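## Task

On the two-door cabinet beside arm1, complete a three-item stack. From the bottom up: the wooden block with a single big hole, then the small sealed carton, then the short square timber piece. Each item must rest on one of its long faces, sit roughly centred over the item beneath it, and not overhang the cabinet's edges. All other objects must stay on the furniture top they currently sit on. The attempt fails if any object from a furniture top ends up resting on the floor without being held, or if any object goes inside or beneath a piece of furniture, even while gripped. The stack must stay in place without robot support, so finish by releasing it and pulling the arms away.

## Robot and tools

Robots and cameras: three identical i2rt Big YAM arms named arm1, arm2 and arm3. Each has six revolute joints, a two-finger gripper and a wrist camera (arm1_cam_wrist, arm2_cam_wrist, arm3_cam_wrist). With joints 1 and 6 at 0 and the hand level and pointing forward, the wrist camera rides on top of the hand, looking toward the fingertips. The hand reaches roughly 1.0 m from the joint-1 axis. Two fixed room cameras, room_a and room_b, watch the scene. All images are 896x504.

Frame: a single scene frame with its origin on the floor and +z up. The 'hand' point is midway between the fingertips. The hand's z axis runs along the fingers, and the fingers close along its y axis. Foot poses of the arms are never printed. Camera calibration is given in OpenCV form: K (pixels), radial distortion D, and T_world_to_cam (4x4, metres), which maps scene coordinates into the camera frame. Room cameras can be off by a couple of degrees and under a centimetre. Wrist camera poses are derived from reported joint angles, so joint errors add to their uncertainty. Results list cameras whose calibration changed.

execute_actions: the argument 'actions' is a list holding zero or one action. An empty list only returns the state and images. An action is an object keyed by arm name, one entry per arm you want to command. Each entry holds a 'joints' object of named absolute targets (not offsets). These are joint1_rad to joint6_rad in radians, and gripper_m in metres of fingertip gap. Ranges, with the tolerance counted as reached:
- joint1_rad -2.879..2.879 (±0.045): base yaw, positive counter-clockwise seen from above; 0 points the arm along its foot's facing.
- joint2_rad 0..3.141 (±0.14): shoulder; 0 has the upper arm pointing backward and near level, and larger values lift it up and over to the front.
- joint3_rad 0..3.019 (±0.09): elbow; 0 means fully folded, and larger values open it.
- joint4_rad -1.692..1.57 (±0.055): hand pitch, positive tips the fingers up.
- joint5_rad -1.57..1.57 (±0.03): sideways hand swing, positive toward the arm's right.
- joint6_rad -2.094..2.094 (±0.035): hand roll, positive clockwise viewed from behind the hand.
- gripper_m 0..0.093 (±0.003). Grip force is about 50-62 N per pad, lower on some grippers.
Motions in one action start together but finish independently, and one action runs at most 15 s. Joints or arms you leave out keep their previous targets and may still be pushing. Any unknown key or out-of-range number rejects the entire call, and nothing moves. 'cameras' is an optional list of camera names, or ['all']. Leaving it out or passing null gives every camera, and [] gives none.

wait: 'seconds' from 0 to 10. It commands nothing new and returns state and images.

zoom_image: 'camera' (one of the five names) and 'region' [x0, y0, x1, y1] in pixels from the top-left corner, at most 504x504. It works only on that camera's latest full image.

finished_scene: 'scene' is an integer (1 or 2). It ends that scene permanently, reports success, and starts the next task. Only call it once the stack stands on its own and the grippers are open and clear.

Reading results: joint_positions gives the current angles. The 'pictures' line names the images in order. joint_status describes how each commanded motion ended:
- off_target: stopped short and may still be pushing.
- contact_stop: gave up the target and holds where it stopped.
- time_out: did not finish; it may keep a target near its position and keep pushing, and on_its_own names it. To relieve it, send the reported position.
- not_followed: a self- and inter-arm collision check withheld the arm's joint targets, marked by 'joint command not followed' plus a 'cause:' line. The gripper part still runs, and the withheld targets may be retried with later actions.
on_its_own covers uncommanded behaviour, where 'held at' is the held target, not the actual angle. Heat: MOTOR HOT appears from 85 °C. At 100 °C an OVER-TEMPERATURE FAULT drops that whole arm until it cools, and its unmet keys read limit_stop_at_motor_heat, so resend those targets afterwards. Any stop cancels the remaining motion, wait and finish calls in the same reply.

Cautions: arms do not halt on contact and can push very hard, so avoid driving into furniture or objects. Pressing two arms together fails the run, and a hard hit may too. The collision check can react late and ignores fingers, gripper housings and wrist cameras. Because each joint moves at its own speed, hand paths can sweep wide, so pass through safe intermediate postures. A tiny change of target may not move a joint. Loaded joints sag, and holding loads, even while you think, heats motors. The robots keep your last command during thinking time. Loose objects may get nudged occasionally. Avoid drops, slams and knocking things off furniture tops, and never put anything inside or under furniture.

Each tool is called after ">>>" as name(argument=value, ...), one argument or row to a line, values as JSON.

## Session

>>> execute_actions(
  actions=[],
)

Scene clock: 0.00 s.
arm1.joint_positions: joint1_rad=+0.871 joint2_rad=+0.320 joint3_rad=+1.699 joint4_rad=-1.535 joint5_rad=+0.035 joint6_rad=-0.015 gripper_m=+0.095
arm1.joint_status: not commanded
arm1.hand: x=+0.1931 y=+0.9471 z=+1.4867 quat_wxyz=(+0.138, +0.739, +0.181, -0.633) (m; scene frame)
arm2.joint_positions: joint1_rad=-0.582 joint2_rad=+0.349 joint3_rad=+1.703 joint4_rad=-1.213 joint5_rad=+0.272 joint6_rad=-0.074 gripper_m=+0.094
arm2.joint_status: not commanded
arm2.hand: x=-0.1070 y=+0.1342 z=+1.5948 quat_wxyz=(-0.460, +0.534, -0.388, -0.594) (m; scene frame)
arm3.joint_positions: joint1_rad=+0.668 joint2_rad=+0.445 joint3_rad=+1.713 joint4_rad=-1.479 joint5_rad=-0.181 joint6_rad=-0.236 gripper_m=+0.094
arm3.joint_status: not commanded
arm3.hand: x=-0.0366 y=-0.9752 z=+1.4556 quat_wxyz=(-0.584, +0.432, -0.645, -0.239) (m; scene frame)
pictures: arm1_cam_wrist, arm2_cam_wrist, arm3_cam_wrist, room_a, room_b
camera_calibration (this result's frames):
arm1_cam_wrist: T_world_to_cam=[[-0.44775, 0.892951, 0.0464623, -0.830778], [0.606907, 0.341657, -0.717589, 0.637966], [-0.656646, -0.293102, -0.694915, 1.55716], [0, 0, 0, 1]] pos_world=[0.263338, 0.980286, 1.57849]
arm2_cam_wrist: T_world_to_cam=[[0.960015, 0.279733, 0.0110174, 0.0490826], [0.142179, -0.453286, -0.879953, 1.48239], [-0.241158, 0.846334, -0.474934, 0.74388], [0, 0, 0, 1]] pos_world=[-0.0784926, 0.0286472, 1.65719]
arm3_cam_wrist: T_world_to_cam=[[0.841348, -0.500781, 0.203353, -0.755661], [-0.26902, -0.714316, -0.64605, 0.236431], [0.468788, 0.488846, -0.735708, 1.69344], [0, 0, 0, 1]] pos_world=[-0.0944851, -1.03737, 1.55229]
Images, in order (width x height): arm1_cam_wrist 896x504, arm2_cam_wrist 896x504, arm3_cam_wrist 896x504, room_a 896x504, room_b 896x504.

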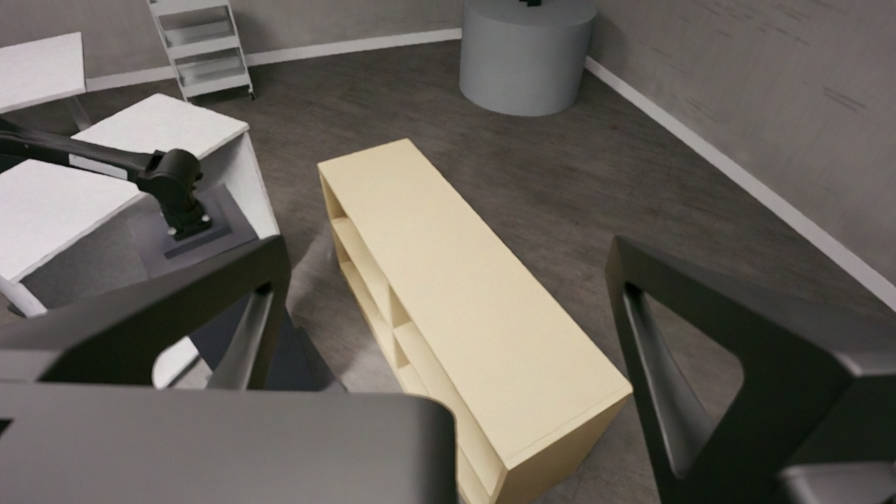

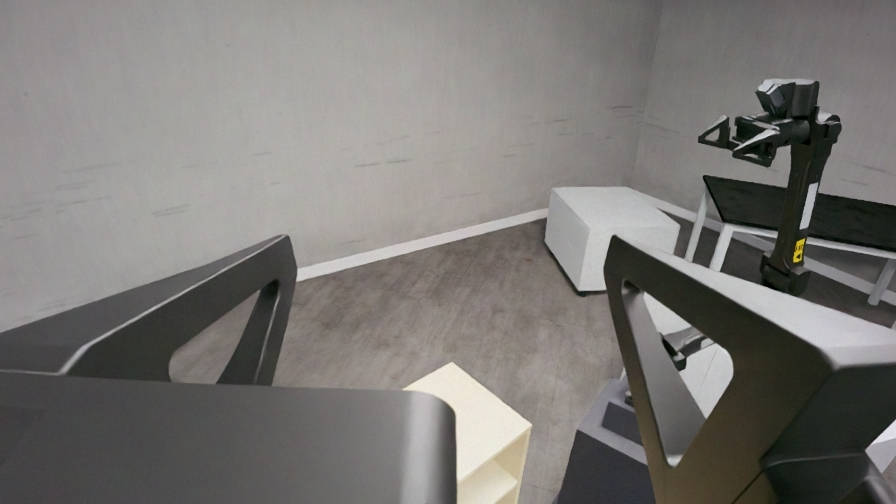

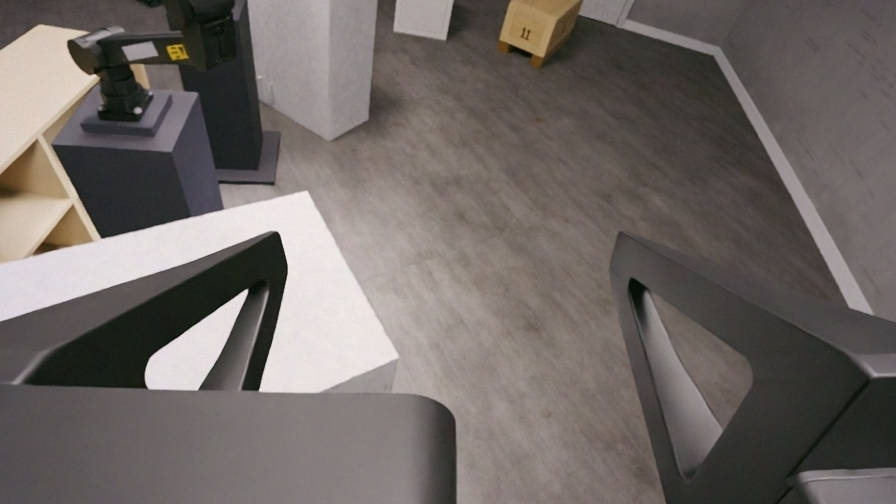

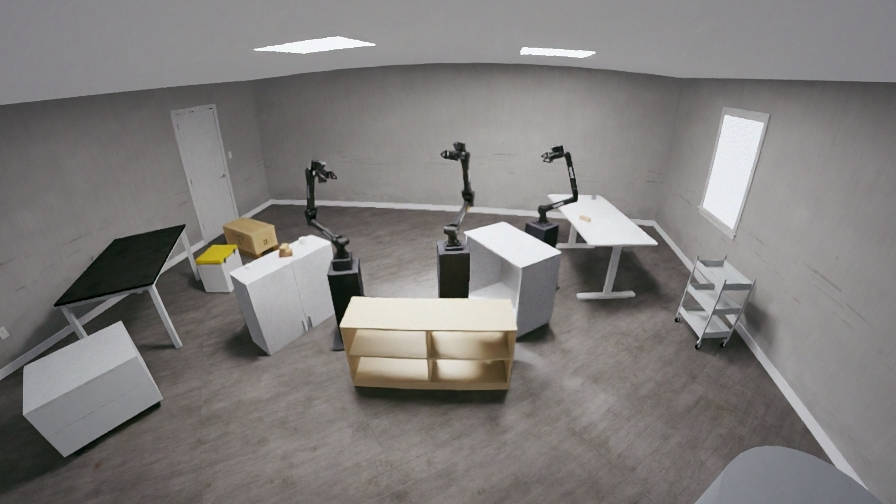

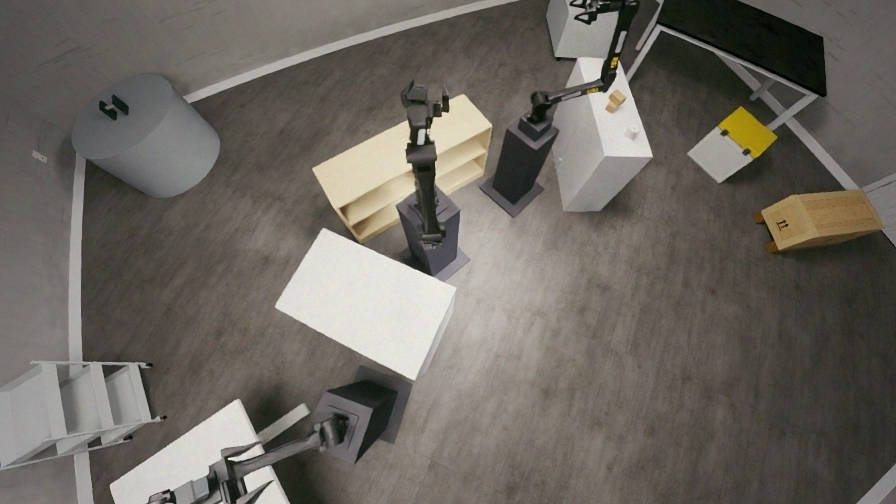

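>>> zoom_image(
  camera="room_a",
  region=[220, 200, 380, 320],
)

>>> zoom_image(
  camera="room_b",
  region=[520, 20, 700, 220],
)

>>> zoom_image(
  camera="room_a",
  region=[500, 130, 680, 310],
)

>>> zoom_image(
  camera="room_b",
  region=[60, 360, 420, 504],
)

Region (220, 200, 380, 320) of room_a's 896x504 image, scaled by 3.150, with more detail than that image has; it fills the top 378 rows of this view, and the rest is white.

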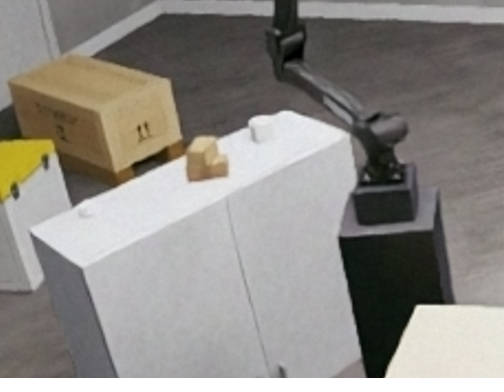

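Region (520, 20, 700, 220) of room_b's 896x504 image, scaled by 2.520, with more detail than that image has; it fills the left 454 columns of this view, and the rest is white.

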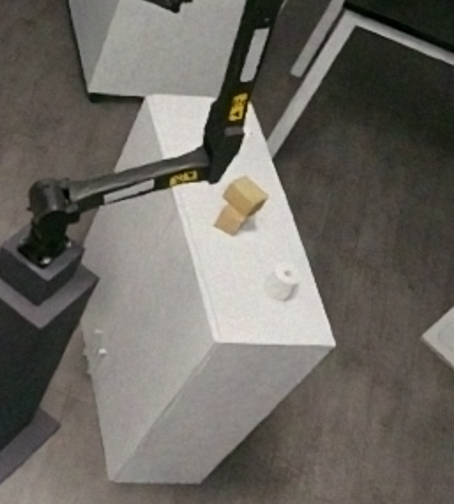

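Region (500, 130, 680, 310) of room_a's 896x504 image, scaled by 2.800, with more detail than that image has.

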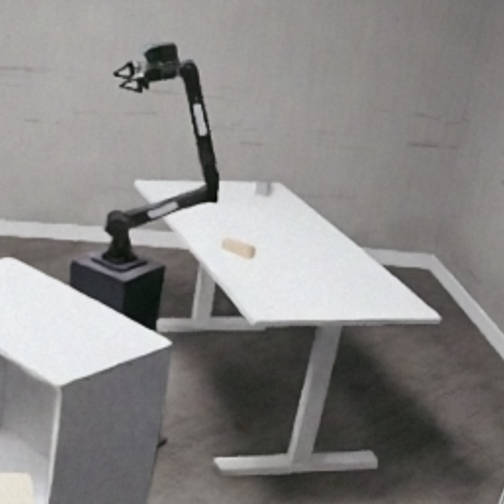

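Region (60, 360, 420, 504) of room_b's 896x504 image, scaled by 1.400, with more detail than that image has; it fills the top 202 rows of this view, and the rest is white.

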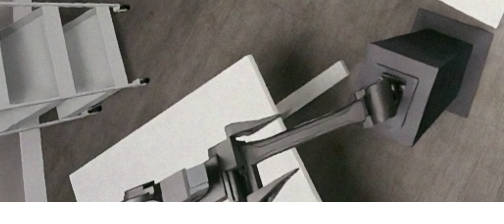

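>>> execute_actions(
  actions=[
    {"arm1":{"joints":{"joint1_rad":-1.97,"joint2_rad":1.78,"joint3_rad":1.84,"joint4_rad":-1.63,"joint5_rad":0,"joint6_rad":0}},"arm3":{"joints":{"joint1_rad":-2.1,"joint2_rad":1.8,"joint3_rad":1.73,"joint4_rad":-1.5,"joint5_rad":0,"joint6_rad":0}}},
  ],
  cameras=["arm1_cam_wrist","arm3_cam_wrist","room_b"],
)

Scene clock: 78.33 s.
arm1.joint_positions: joint1_rad=-1.978 joint2_rad=+1.812 joint3_rad=+1.816 joint4_rad=-1.614 joint5_rad=-0.001 joint6_rad=-0.013 gripper_m=+0.095
arm1.joint_status: all done
arm1.hand: x=+0.5864 y=+1.3322 z=+1.0773 quat_wxyz=(+0.016, +0.388, -0.921, +0.004) (m; scene frame)
arm2.joint_positions: joint1_rad=-0.582 joint2_rad=+0.349 joint3_rad=+1.703 joint4_rad=-1.213 joint5_rad=+0.272 joint6_rad=-0.074 gripper_m=+0.094
arm2.joint_status: not commanded
arm2.hand: x=-0.1070 y=+0.1342 z=+1.5948 quat_wxyz=(-0.460, +0.534, -0.388, -0.594) (m; scene frame)
arm3.joint_positions: joint1_rad=-2.111 joint2_rad=+1.821 joint3_rad=+1.709 joint4_rad=-1.489 joint5_rad=+0.000 joint6_rad=-0.010 gripper_m=+0.094
arm3.joint_status: all done
arm3.hand: x=-0.2780 y=-1.5474 z=+0.9789 quat_wxyz=(+0.006, -0.834, -0.551, -0.014) (m; scene frame)
pictures: arm1_cam_wrist, arm3_cam_wrist, room_b
camera_calibration (this result's frames):
arm1_cam_wrist: T_world_to_cam=[[0.730855, -0.682498, -0.00688615, 0.485658], [-0.543833, -0.588402, 0.598355, 0.470038], [-0.412428, -0.433565, -0.801202, 1.80219], [0, 0, 0, 1]] pos_world=[0.64395, 1.3894, 1.16601]
arm3_cam_wrist: T_world_to_cam=[[-0.923175, 0.383991, -0.017264, 0.352397], [0.291653, 0.72902, 0.619248, 0.605474], [0.250372, 0.56664, -0.785005, 1.84357], [0, 0, 0, 1]] pos_world=[-0.312841, -1.62136, 1.07836]
Images, in order (width x height): arm1_cam_wrist 896x504, arm3_cam_wrist 896x504, room_b 896x504.

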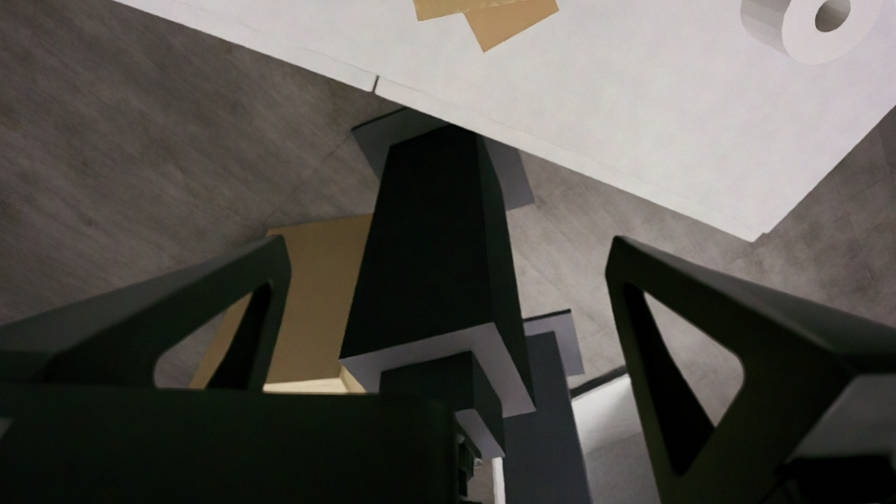

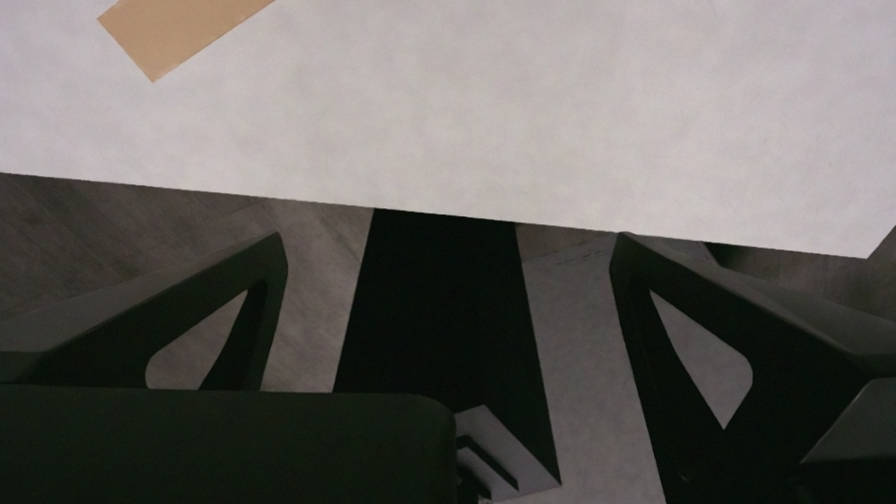

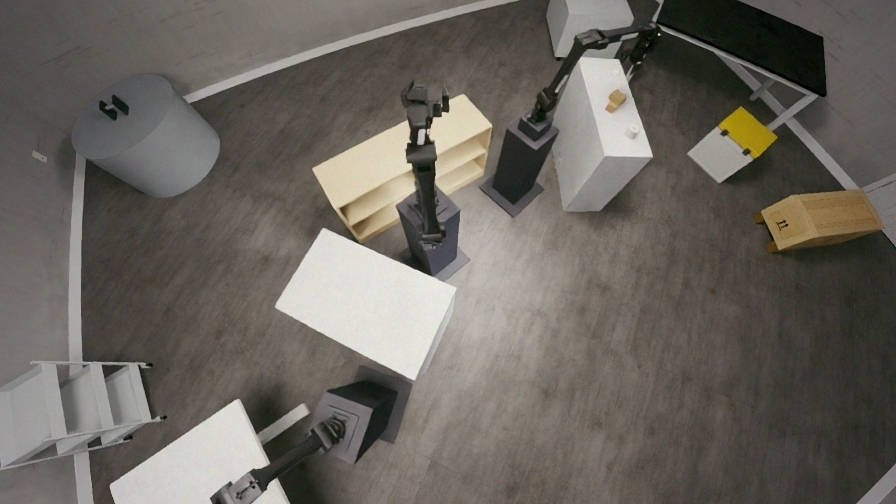

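>>> execute_actions(
  actions=[
    {"arm1":{"joints":{"joint4_rad":-1.1}},"arm3":{"joints":{"joint4_rad":-1.0}}},
  ],
  cameras=["arm1_cam_wrist","arm3_cam_wrist"],
)

Scene clock: 85.70 s.
arm1.joint_positions: joint1_rad=-1.978 joint2_rad=+1.812 joint3_rad=+1.816 joint4_rad=-1.124 joint5_rad=-0.001 joint6_rad=-0.013 gripper_m=+0.095
arm1.joint_status: all done
arm1.hand: x=+0.6690 y=+1.4145 z=+1.1023 quat_wxyz=(-0.209, +0.378, -0.898, -0.087) (m; scene frame)
arm2.joint_positions: joint1_rad=-0.582 joint2_rad=+0.349 joint3_rad=+1.703 joint4_rad=-1.213 joint5_rad=+0.272 joint6_rad=-0.074 gripper_m=+0.094
arm2.joint_status: not commanded
arm2.hand: x=-0.1070 y=+0.1342 z=+1.5948 quat_wxyz=(-0.460, +0.534, -0.388, -0.594) (m; scene frame)
arm3.joint_positions: joint1_rad=-2.111 joint2_rad=+1.821 joint3_rad=+1.709 joint4_rad=-1.020 joint5_rad=+0.000 joint6_rad=-0.010 gripper_m=+0.094
arm3.joint_status: all done
arm3.hand: x=-0.3231 y=-1.6499 z=+1.0020 quat_wxyz=(-0.120, -0.815, -0.537, +0.181) (m; scene frame)
pictures: arm1_cam_wrist, arm3_cam_wrist
camera_calibration (this result's frames):
arm1_cam_wrist: T_world_to_cam=[[0.729377, -0.684035, 0.0102665, 0.465896], [-0.677323, -0.719949, 0.151352, 1.31649], [-0.0961391, -0.117347, -0.988427, 1.43951], [0, 0, 0, 1]] pos_world=[0.690265, 1.43541, 1.21881]
arm3_cam_wrist: T_world_to_cam=[[-0.924537, 0.381026, -0.00715516, 0.335024], [0.372227, 0.906895, 0.197455, 1.42122], [0.0817244, 0.179891, -0.980286, 1.4341], [0, 0, 0, 1]] pos_world=[-0.336475, -1.67453, 1.1276]
Images, in order (width x height): arm1_cam_wrist 896x504, arm3_cam_wrist 896x504.

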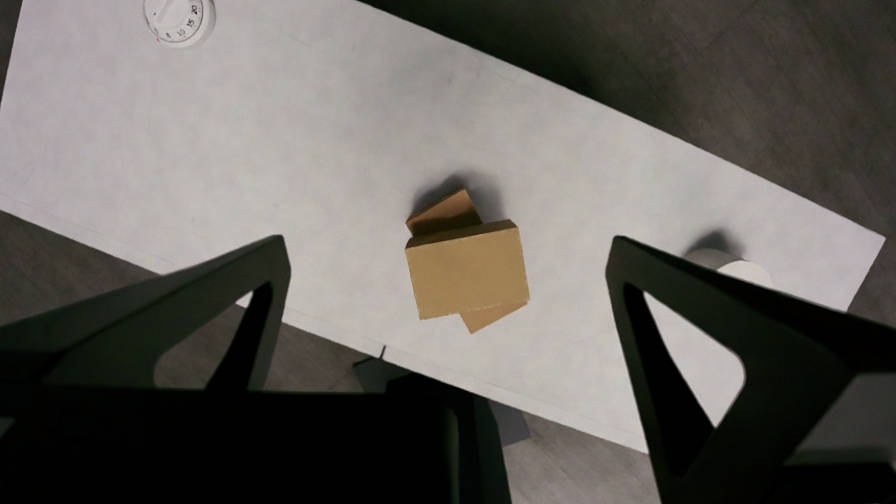

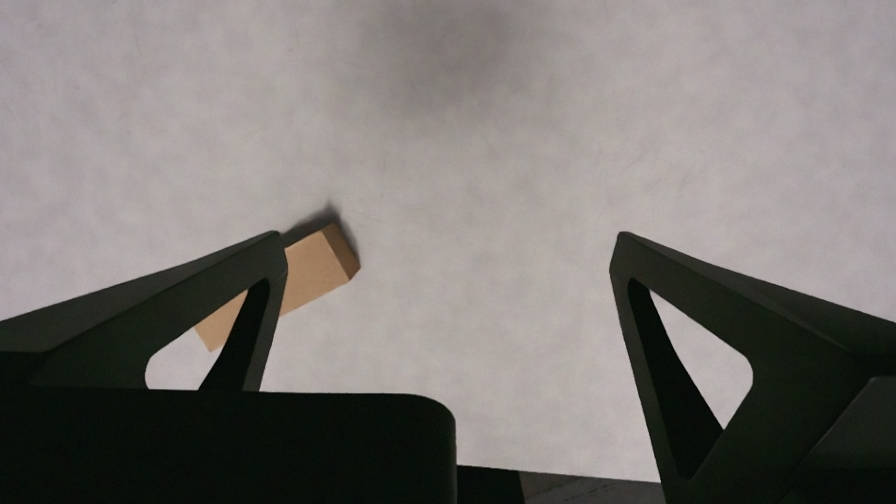

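>>> zoom_image(
  camera="arm1_cam_wrist",
  region=[370, 160, 570, 360],
)

>>> zoom_image(
  camera="arm3_cam_wrist",
  region=[150, 170, 400, 380],
)

Region (370, 160, 570, 360) of arm1_cam_wrist's 896x504 image, scaled by 2.520, with more detail than that image has.

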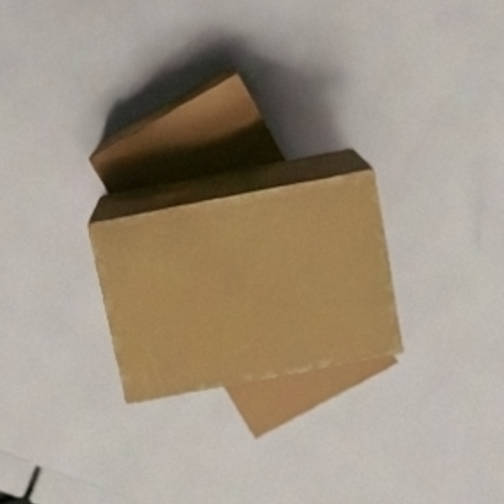

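Region (150, 170, 400, 380) of arm3_cam_wrist's 896x504 image, scaled by 2.016, with more detail than that image has; it fills the top 423 rows of this view, and the rest is white.

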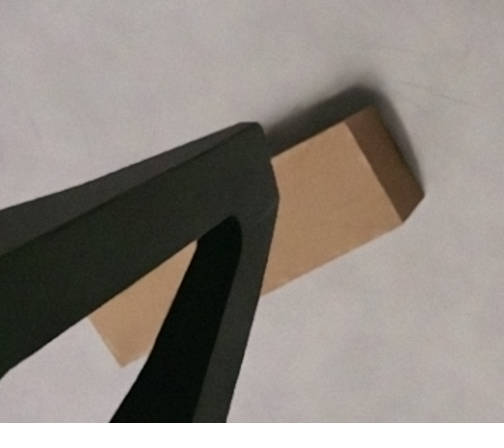

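>>> execute_actions(
  actions=[
    {"arm3":{"joints":{"joint1_rad":-1.86,"joint2_rad":1.985,"joint3_rad":1.685,"joint4_rad":-1.25,"joint6_rad":1.322}},"arm2":{"joints":{"joint1_rad":-0.72,"joint2_rad":1.79,"joint3_rad":1.83,"joint4_rad":-1.12,"joint5_rad":0,"joint6_rad":0}},"arm1":{"joints":{"joint2_rad":1.1,"joint3_rad":1.5,"joint4_rad":-1.45}}},
  ],
  cameras=["arm2_cam_wrist","arm3_cam_wrist","room_b"],
)

Scene clock: 207.73 s.
arm1.joint_positions: joint1_rad=-1.978 joint2_rad=+1.096 joint3_rad=+1.499 joint4_rad=-1.435 joint5_rad=-0.001 joint6_rad=-0.013 gripper_m=+0.095
arm1.joint_status: all done
arm1.hand: x=+0.4697 y=+1.2151 z=+1.2749 quat_wxyz=(-0.248, +0.374, -0.888, -0.103) (m; scene frame)
arm2.joint_positions: joint1_rad=-0.718 joint2_rad=+1.803 joint3_rad=+1.809 joint4_rad=-1.118 joint5_rad=+0.002 joint6_rad=-0.013 gripper_m=+0.094
arm2.joint_status: all done
arm2.hand: x=-0.4158 y=+0.7057 z=+1.1251 quat_wxyz=(-0.121, +0.821, -0.525, -0.188) (m; scene frame)
arm3.joint_positions: joint1_rad=-1.862 joint2_rad=+2.001 joint3_rad=+1.660 joint4_rad=-1.240 joint5_rad=-0.002 joint6_rad=+1.310 gripper_m=+0.094
arm3.joint_status: all done
arm3.hand: x=-0.1525 y=-1.6318 z=+0.8602 quat_wxyz=(+0.004, -0.999, -0.048, -0.004) (m; scene frame)
pictures: arm2_cam_wrist, arm3_cam_wrist, room_b
camera_calibration (this result's frames):
arm2_cam_wrist: T_world_to_cam=[[0.914532, 0.404417, -0.00879783, 0.106292], [0.399816, -0.900395, 0.171568, 0.611613], [0.0614634, -0.160422, -0.985133, 1.37302], [0, 0, 0, 1]] pos_world=[-0.426131, 0.72797, 1.24861]
arm3_cam_wrist: T_world_to_cam=[[-0.105921, 0.994366, -0.00407073, 1.60787], [0.793378, 0.0869777, 0.602483, -0.252889], [0.599443, 0.0605858, -0.798121, 1.00545], [0, 0, 0, 1]] pos_world=[-0.231767, -1.63773, 0.961377]
Images, in order (width x height): arm2_cam_wrist 896x504, arm3_cam_wrist 896x504, room_b 896x504.

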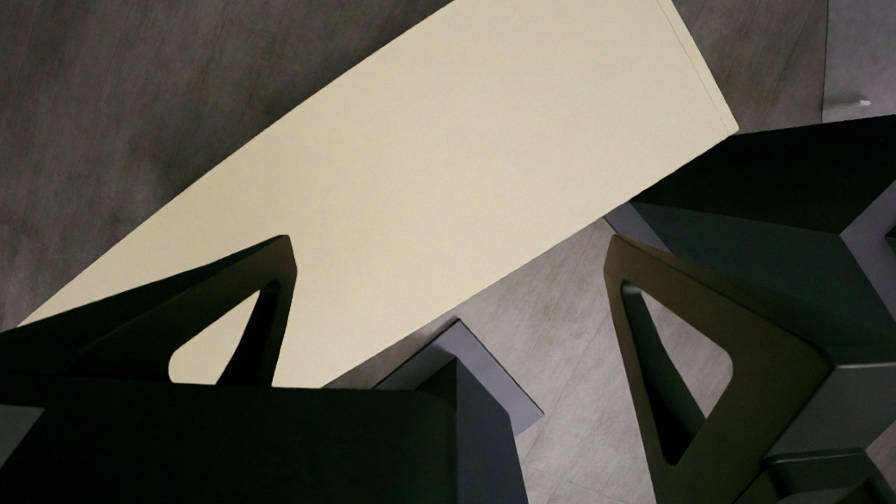

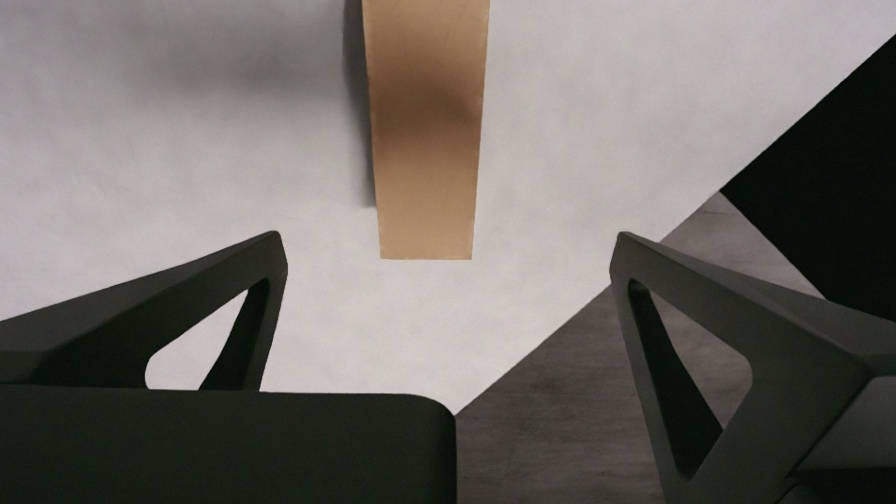

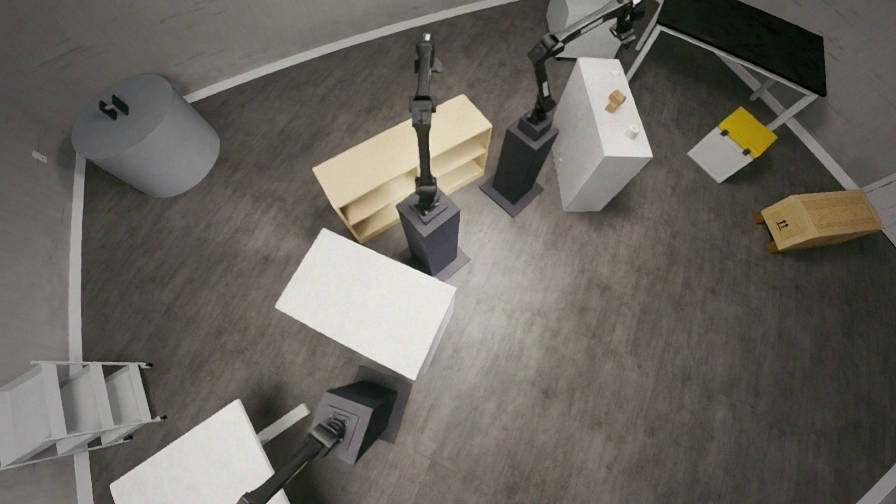

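>>> execute_actions(
  actions=[
    {"arm3":{"joints":{"joint1_rad":-1.885,"joint2_rad":2.05,"joint3_rad":1.65,"joint4_rad":-1.115}},"arm2":{"joints":{"joint1_rad":2.02}}},
  ],
  cameras=["arm2_cam_wrist","arm3_cam_wrist"],
)

Scene clock: 280.80 s.
arm1.joint_positions: joint1_rad=-1.978 joint2_rad=+1.096 joint3_rad=+1.499 joint4_rad=-1.435 joint5_rad=-0.001 joint6_rad=-0.013 gripper_m=+0.095
arm1.joint_status: not commanded
arm1.hand: x=+0.4697 y=+1.2151 z=+1.2749 quat_wxyz=(-0.248, +0.374, -0.888, -0.103) (m; scene frame)
arm2.joint_positions: joint1_rad=+2.031 joint2_rad=+1.803 joint3_rad=+1.809 joint4_rad=-1.118 joint5_rad=-0.002 joint6_rad=-0.010 gripper_m=+0.094
arm2.joint_status: all done
arm2.hand: x=-0.1235 y=-0.5671 z=+1.1354 quat_wxyz=(+0.165, +0.674, +0.702, -0.162) (m; scene frame)
arm3.joint_positions: joint1_rad=-1.876 joint2_rad=+2.059 joint3_rad=+1.642 joint4_rad=-1.129 joint5_rad=-0.002 joint6_rad=+1.311 gripper_m=+0.094
arm3.joint_status: all done
arm3.hand: x=-0.1634 y=-1.6461 z=+0.8204 quat_wxyz=(-0.013, -0.999, -0.041, -0.001) (m; scene frame)
pictures: arm2_cam_wrist, arm3_cam_wrist
camera_calibration (this result's frames):
arm2_cam_wrist: T_world_to_cam=[[-0.999733, -0.0226792, -0.00447882, -0.129748], [-0.0231006, 0.987438, 0.156308, 0.38266], [0.00087762, 0.156369, -0.987698, 1.33609], [0, 0, 0, 1]] pos_world=[-0.122046, -0.589719, 1.25926]
arm3_cam_wrist: T_world_to_cam=[[-0.091058, 0.995113, -0.038179, 1.6524], [0.798358, 0.0958629, 0.594504, -0.196984], [0.595259, 0.0236539, -0.803186, 0.923774], [0, 0, 0, 1]] pos_world=[-0.242157, -1.64729, 0.922157]
Images, in order (width x height): arm2_cam_wrist 896x504, arm3_cam_wrist 896x504.

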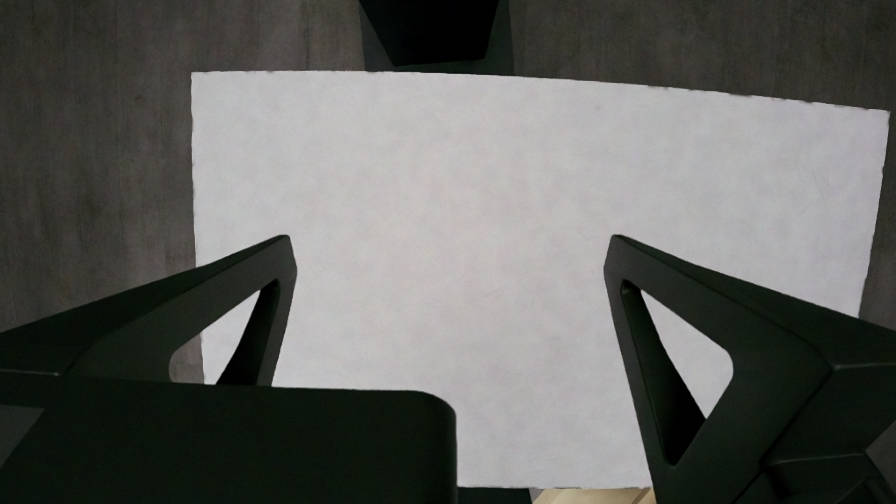

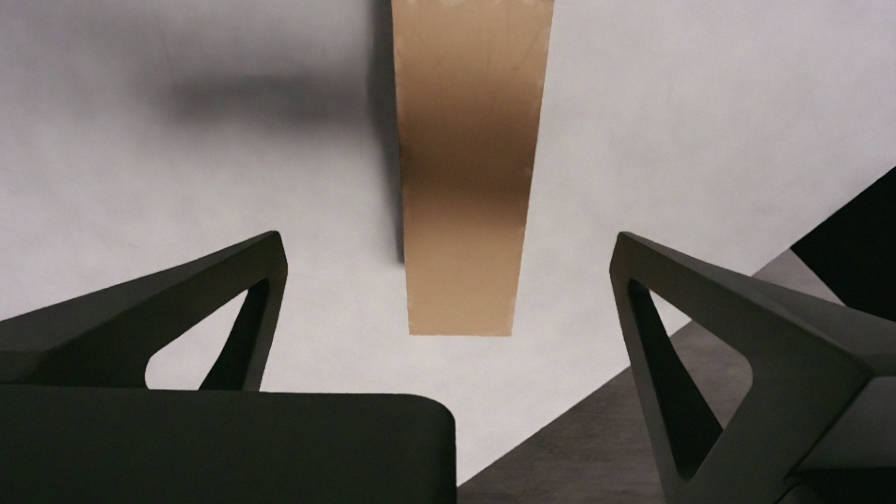

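>>> execute_actions(
  actions=[
    {"arm3":{"joints":{"joint2_rad":2.125,"joint3_rad":1.605,"joint4_rad":-1.012}},"arm2":{"joints":{"joint1_rad":1.0,"joint2_rad":0.95,"joint3_rad":1.55,"joint4_rad":-1.45}}},
  ],
  cameras=["arm3_cam_wrist"],
)

Scene clock: 306.97 s.
arm1.joint_positions: joint1_rad=-1.978 joint2_rad=+1.096 joint3_rad=+1.499 joint4_rad=-1.435 joint5_rad=-0.001 joint6_rad=-0.013 gripper_m=+0.095
arm1.joint_status: not commanded
arm1.hand: x=+0.4697 y=+1.2151 z=+1.2749 quat_wxyz=(-0.248, +0.374, -0.888, -0.103) (m; scene frame)
arm2.joint_positions: joint1_rad=+1.007 joint2_rad=+0.956 joint3_rad=+1.549 joint4_rad=-1.442 joint5_rad=+0.002 joint6_rad=-0.009 gripper_m=+0.094
arm2.joint_status: all done
arm2.hand: x=-0.4263 y=-0.0833 z=+1.3749 quat_wxyz=(+0.102, +0.895, +0.269, -0.342) (m; scene frame)
arm3.joint_positions: joint1_rad=-1.876 joint2_rad=+2.142 joint3_rad=+1.593 joint4_rad=-1.026 joint5_rad=-0.002 joint6_rad=+1.311 gripper_m=+0.094
arm3.joint_status: all done
arm3.hand: x=-0.1619 y=-1.6400 z=+0.7550 quat_wxyz=(+0.001, -0.999, -0.041, -0.004) (m; scene frame)
pictures: arm3_cam_wrist
camera_calibration (this result's frames):
arm3_cam_wrist: T_world_to_cam=[[-0.0910893, 0.99579, -0.0102432, 1.62398], [0.79527, 0.07893, 0.601096, -0.193104], [0.599374, 0.0466073, -0.799111, 0.905475], [0, 0, 0, 1]] pos_world=[-0.241221, -1.6441, 0.856284]
Images, in order (width x height): arm3_cam_wrist 896x504.

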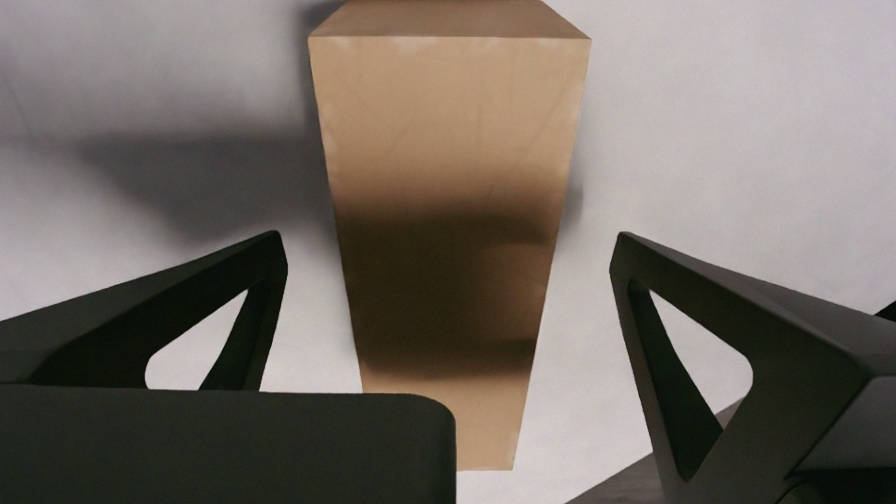

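>>> execute_actions(
  actions=[
    {"arm3":{"joints":{"gripper_m":0.034}}},
  ],
  cameras=["arm3_cam_wrist"],
)

Scene clock: 310.83 s.
arm1.joint_positions: joint1_rad=-1.978 joint2_rad=+1.096 joint3_rad=+1.499 joint4_rad=-1.435 joint5_rad=-0.001 joint6_rad=-0.013 gripper_m=+0.095
arm1.joint_status: not commanded
arm1.hand: x=+0.4697 y=+1.2151 z=+1.2749 quat_wxyz=(-0.248, +0.374, -0.888, -0.103) (m; scene frame)
arm2.joint_positions: joint1_rad=+1.007 joint2_rad=+0.956 joint3_rad=+1.549 joint4_rad=-1.442 joint5_rad=+0.002 joint6_rad=-0.009 gripper_m=+0.094
arm2.joint_status: not commanded
arm2.hand: x=-0.4263 y=-0.0833 z=+1.3749 quat_wxyz=(+0.102, +0.895, +0.269, -0.342) (m; scene frame)
arm3.joint_positions: joint1_rad=-1.876 joint2_rad=+2.142 joint3_rad=+1.593 joint4_rad=-1.025 joint5_rad=-0.001 joint6_rad=+1.311 gripper_m=+0.045
arm3.joint_status: gripper_m off_target (ended at +0.045, target +0.034)
arm3.hand: x=-0.1621 y=-1.6402 z=+0.7550 quat_wxyz=(+0.000, -0.999, -0.041, -0.004) (m; scene frame)
pictures: arm3_cam_wrist
camera_calibration (this result's frames):
arm3_cam_wrist: T_world_to_cam=[[-0.0907105, 0.995814, -0.0112419, 1.62509], [0.795648, 0.0792568, 0.600552, -0.191983], [0.598929, 0.0455318, -0.799507, 0.904017], [0, 0, 0, 1]] pos_world=[-0.241278, -1.64423, 0.856332]
Images, in order (width x height): arm3_cam_wrist 896x504.

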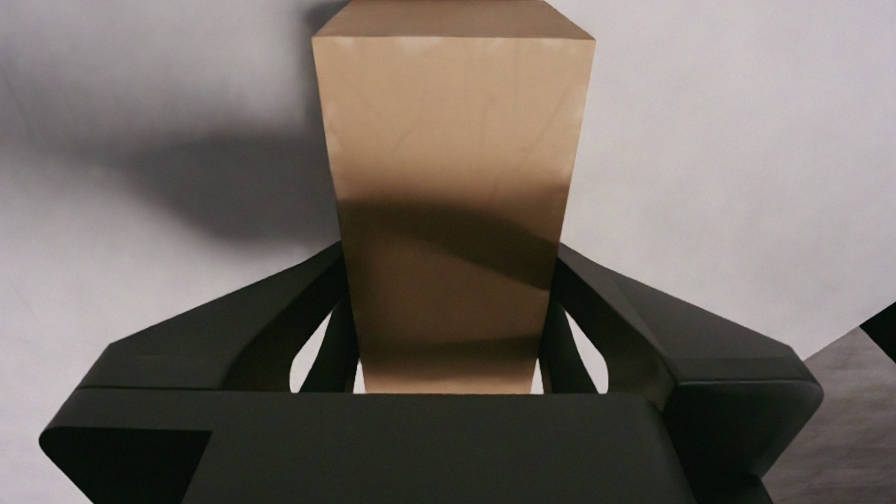

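>>> execute_actions(
  actions=[
    {"arm3":{"joints":{"joint2_rad":1.9}}},
  ],
  cameras=["arm3_cam_wrist"],
)

>>> execute_actions(
  actions=[
    {"arm3":{"joints":{"joint1_rad":1.567,"joint3_rad":1.69,"joint4_rad":-1.31,"joint6_rad":0.0}},"arm1":{"joints":{"joint1_rad":-0.3}}},
  ],
  cameras=["arm3_cam_wrist","room_b"],
)

Scene clock: 337.17 s.
arm1.joint_positions: joint1_rad=-1.978 joint2_rad=+1.096 joint3_rad=+1.499 joint4_rad=-1.435 joint5_rad=-0.001 joint6_rad=-0.013 gripper_m=+0.095
arm1.joint_status: not commanded
arm1.hand: x=+0.4697 y=+1.2151 z=+1.2749 quat_wxyz=(-0.248, +0.374, -0.888, -0.103) (m; scene frame)
arm2.joint_positions: joint1_rad=+1.007 joint2_rad=+0.956 joint3_rad=+1.549 joint4_rad=-1.442 joint5_rad=+0.002 joint6_rad=-0.009 gripper_m=+0.094
arm2.joint_status: not commanded
arm2.hand: x=-0.4263 y=-0.0833 z=+1.3749 quat_wxyz=(+0.102, +0.895, +0.269, -0.342) (m; scene frame)
arm3.joint_positions: joint1_rad=-1.876 joint2_rad=+1.917 joint3_rad=+1.580 joint4_rad=-1.025 joint5_rad=-0.001 joint6_rad=+1.311 gripper_m=+0.045
arm3.joint_status: all done
arm3.hand: x=-0.1657 y=-1.6565 z=+0.8841 quat_wxyz=(-0.102, -0.994, -0.040, +0.019) (m; scene frame)
pictures: arm3_cam_wrist
camera_calibration (this result's frames):
arm3_cam_wrist: T_world_to_cam=[[-0.0937941, 0.97257, -0.212864, 1.78164], [0.817252, 0.19732, 0.541446, -0.0139428], [0.568597, -0.123179, -0.813342, 0.737918], [0, 0, 0, 1]] pos_world=[-0.241075, -1.63913, 0.986976]
Images, in order (width x height): arm3_cam_wrist 896x504.

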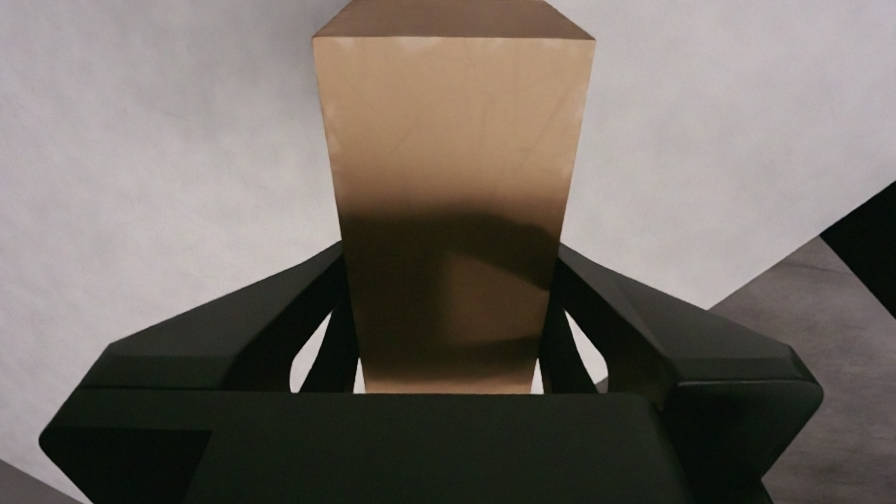

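Scene clock: 340.07 s.
arm1.joint_positions: joint1_rad=-0.301 joint2_rad=+1.097 joint3_rad=+1.499 joint4_rad=-1.435 joint5_rad=-0.001 joint6_rad=-0.013 gripper_m=+0.095
arm1.joint_status: all done
arm1.hand: x=-0.1047 y=+1.1859 z=+1.2728 quat_wxyz=(-0.093, +0.911, -0.315, -0.249) (m; scene frame)
arm2.joint_positions: joint1_rad=+1.007 joint2_rad=+0.956 joint3_rad=+1.549 joint4_rad=-1.442 joint5_rad=+0.002 joint6_rad=-0.009 gripper_m=+0.094
arm2.joint_status: not commanded
arm2.hand: x=-0.4263 y=-0.0833 z=+1.3749 quat_wxyz=(+0.102, +0.895, +0.269, -0.342) (m; scene frame)
arm3.joint_positions: joint1_rad=+1.577 joint2_rad=+1.920 joint3_rad=+1.646 joint4_rad=-1.297 joint5_rad=-0.002 joint6_rad=+0.010 gripper_m=+0.045
arm3.joint_status: all done
arm3.hand: x=-0.1320 y=-0.4630 z=+0.8999 quat_wxyz=(+0.000, +0.749, -0.662, +0.002) (m; scene frame)
pictures: arm3_cam_wrist, room_b
camera_calibration (this result's frames):
arm3_cam_wrist: T_world_to_cam=[[0.991201, 0.132057, -0.00898289, 0.19799], [0.111288, -0.79472, 0.596687, -0.887752], [0.0716578, -0.592436, -0.802424, 0.585879], [0, 0, 0, 1]] pos_world=[-0.139435, -0.384564, 1.00161]
Images, in order (width x height): arm3_cam_wrist 896x504, room_b 896x504.

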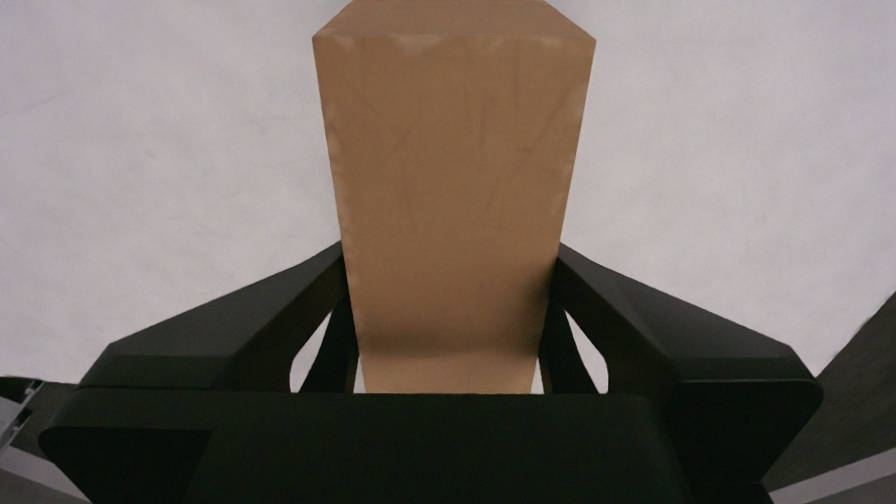

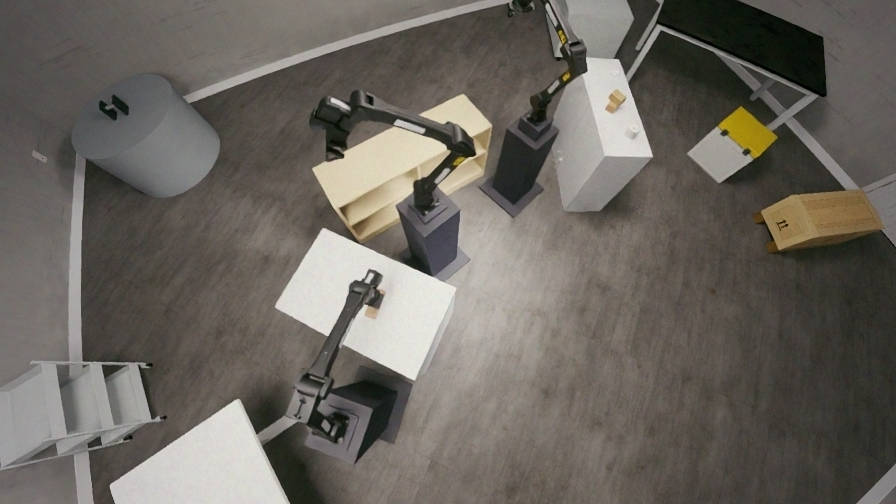

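>>> execute_actions(
  actions=[
    {"arm3":{"joints":{"joint2_rad":2.07,"joint4_rad":-1.118}}},
  ],
  cameras=["arm3_cam_wrist","room_a"],
)

Scene clock: 359.73 s.
arm1.joint_positions: joint1_rad=-0.301 joint2_rad=+1.097 joint3_rad=+1.499 joint4_rad=-1.435 joint5_rad=-0.001 joint6_rad=-0.013 gripper_m=+0.095
arm1.joint_status: not commanded
arm1.hand: x=-0.1047 y=+1.1859 z=+1.2728 quat_wxyz=(-0.093, +0.911, -0.315, -0.249) (m; scene frame)
arm2.joint_positions: joint1_rad=+1.007 joint2_rad=+0.956 joint3_rad=+1.549 joint4_rad=-1.442 joint5_rad=+0.002 joint6_rad=-0.009 gripper_m=+0.094
arm2.joint_status: not commanded
arm2.hand: x=-0.4263 y=-0.0833 z=+1.3749 quat_wxyz=(+0.102, +0.895, +0.269, -0.342) (m; scene frame)
arm3.joint_positions: joint1_rad=+1.577 joint2_rad=+2.075 joint3_rad=+1.653 joint4_rad=-1.140 joint5_rad=-0.002 joint6_rad=+0.010 gripper_m=+0.045
arm3.joint_status: all done
arm3.hand: x=-0.1358 y=-0.4314 z=+0.8128 quat_wxyz=(-0.003, +0.749, -0.662, -0.002) (m; scene frame)
pictures: arm3_cam_wrist, room_a
camera_calibration (this result's frames):
arm3_cam_wrist: T_world_to_cam=[[0.991135, 0.132556, -0.00898647, 0.197009], [0.112317, -0.79983, 0.589624, -0.806588], [0.0709708, -0.585406, -0.807628, 0.542153], [0, 0, 0, 1]] pos_world=[-0.143146, -0.353869, 0.915212]
Images, in order (width x height): arm3_cam_wrist 896x504, room_a 896x504.

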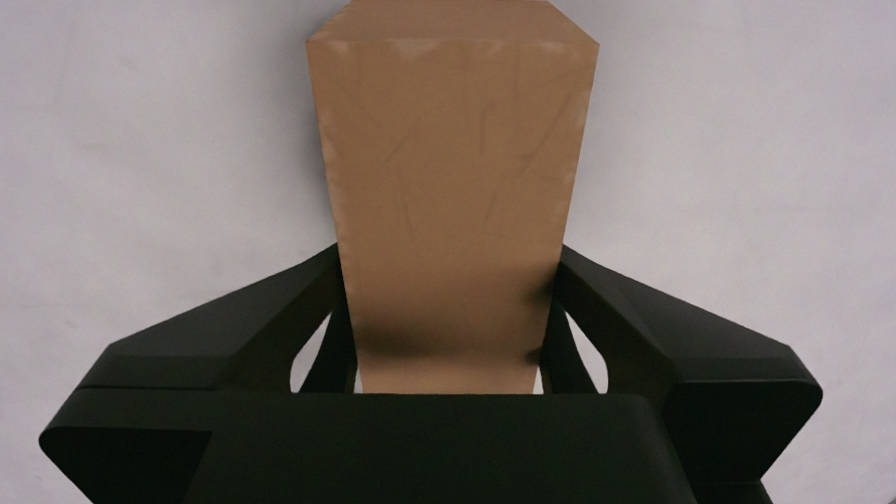

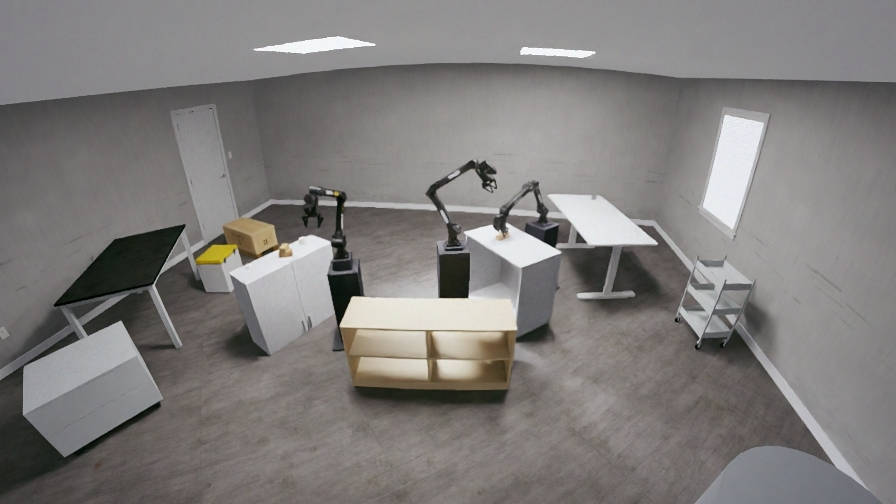

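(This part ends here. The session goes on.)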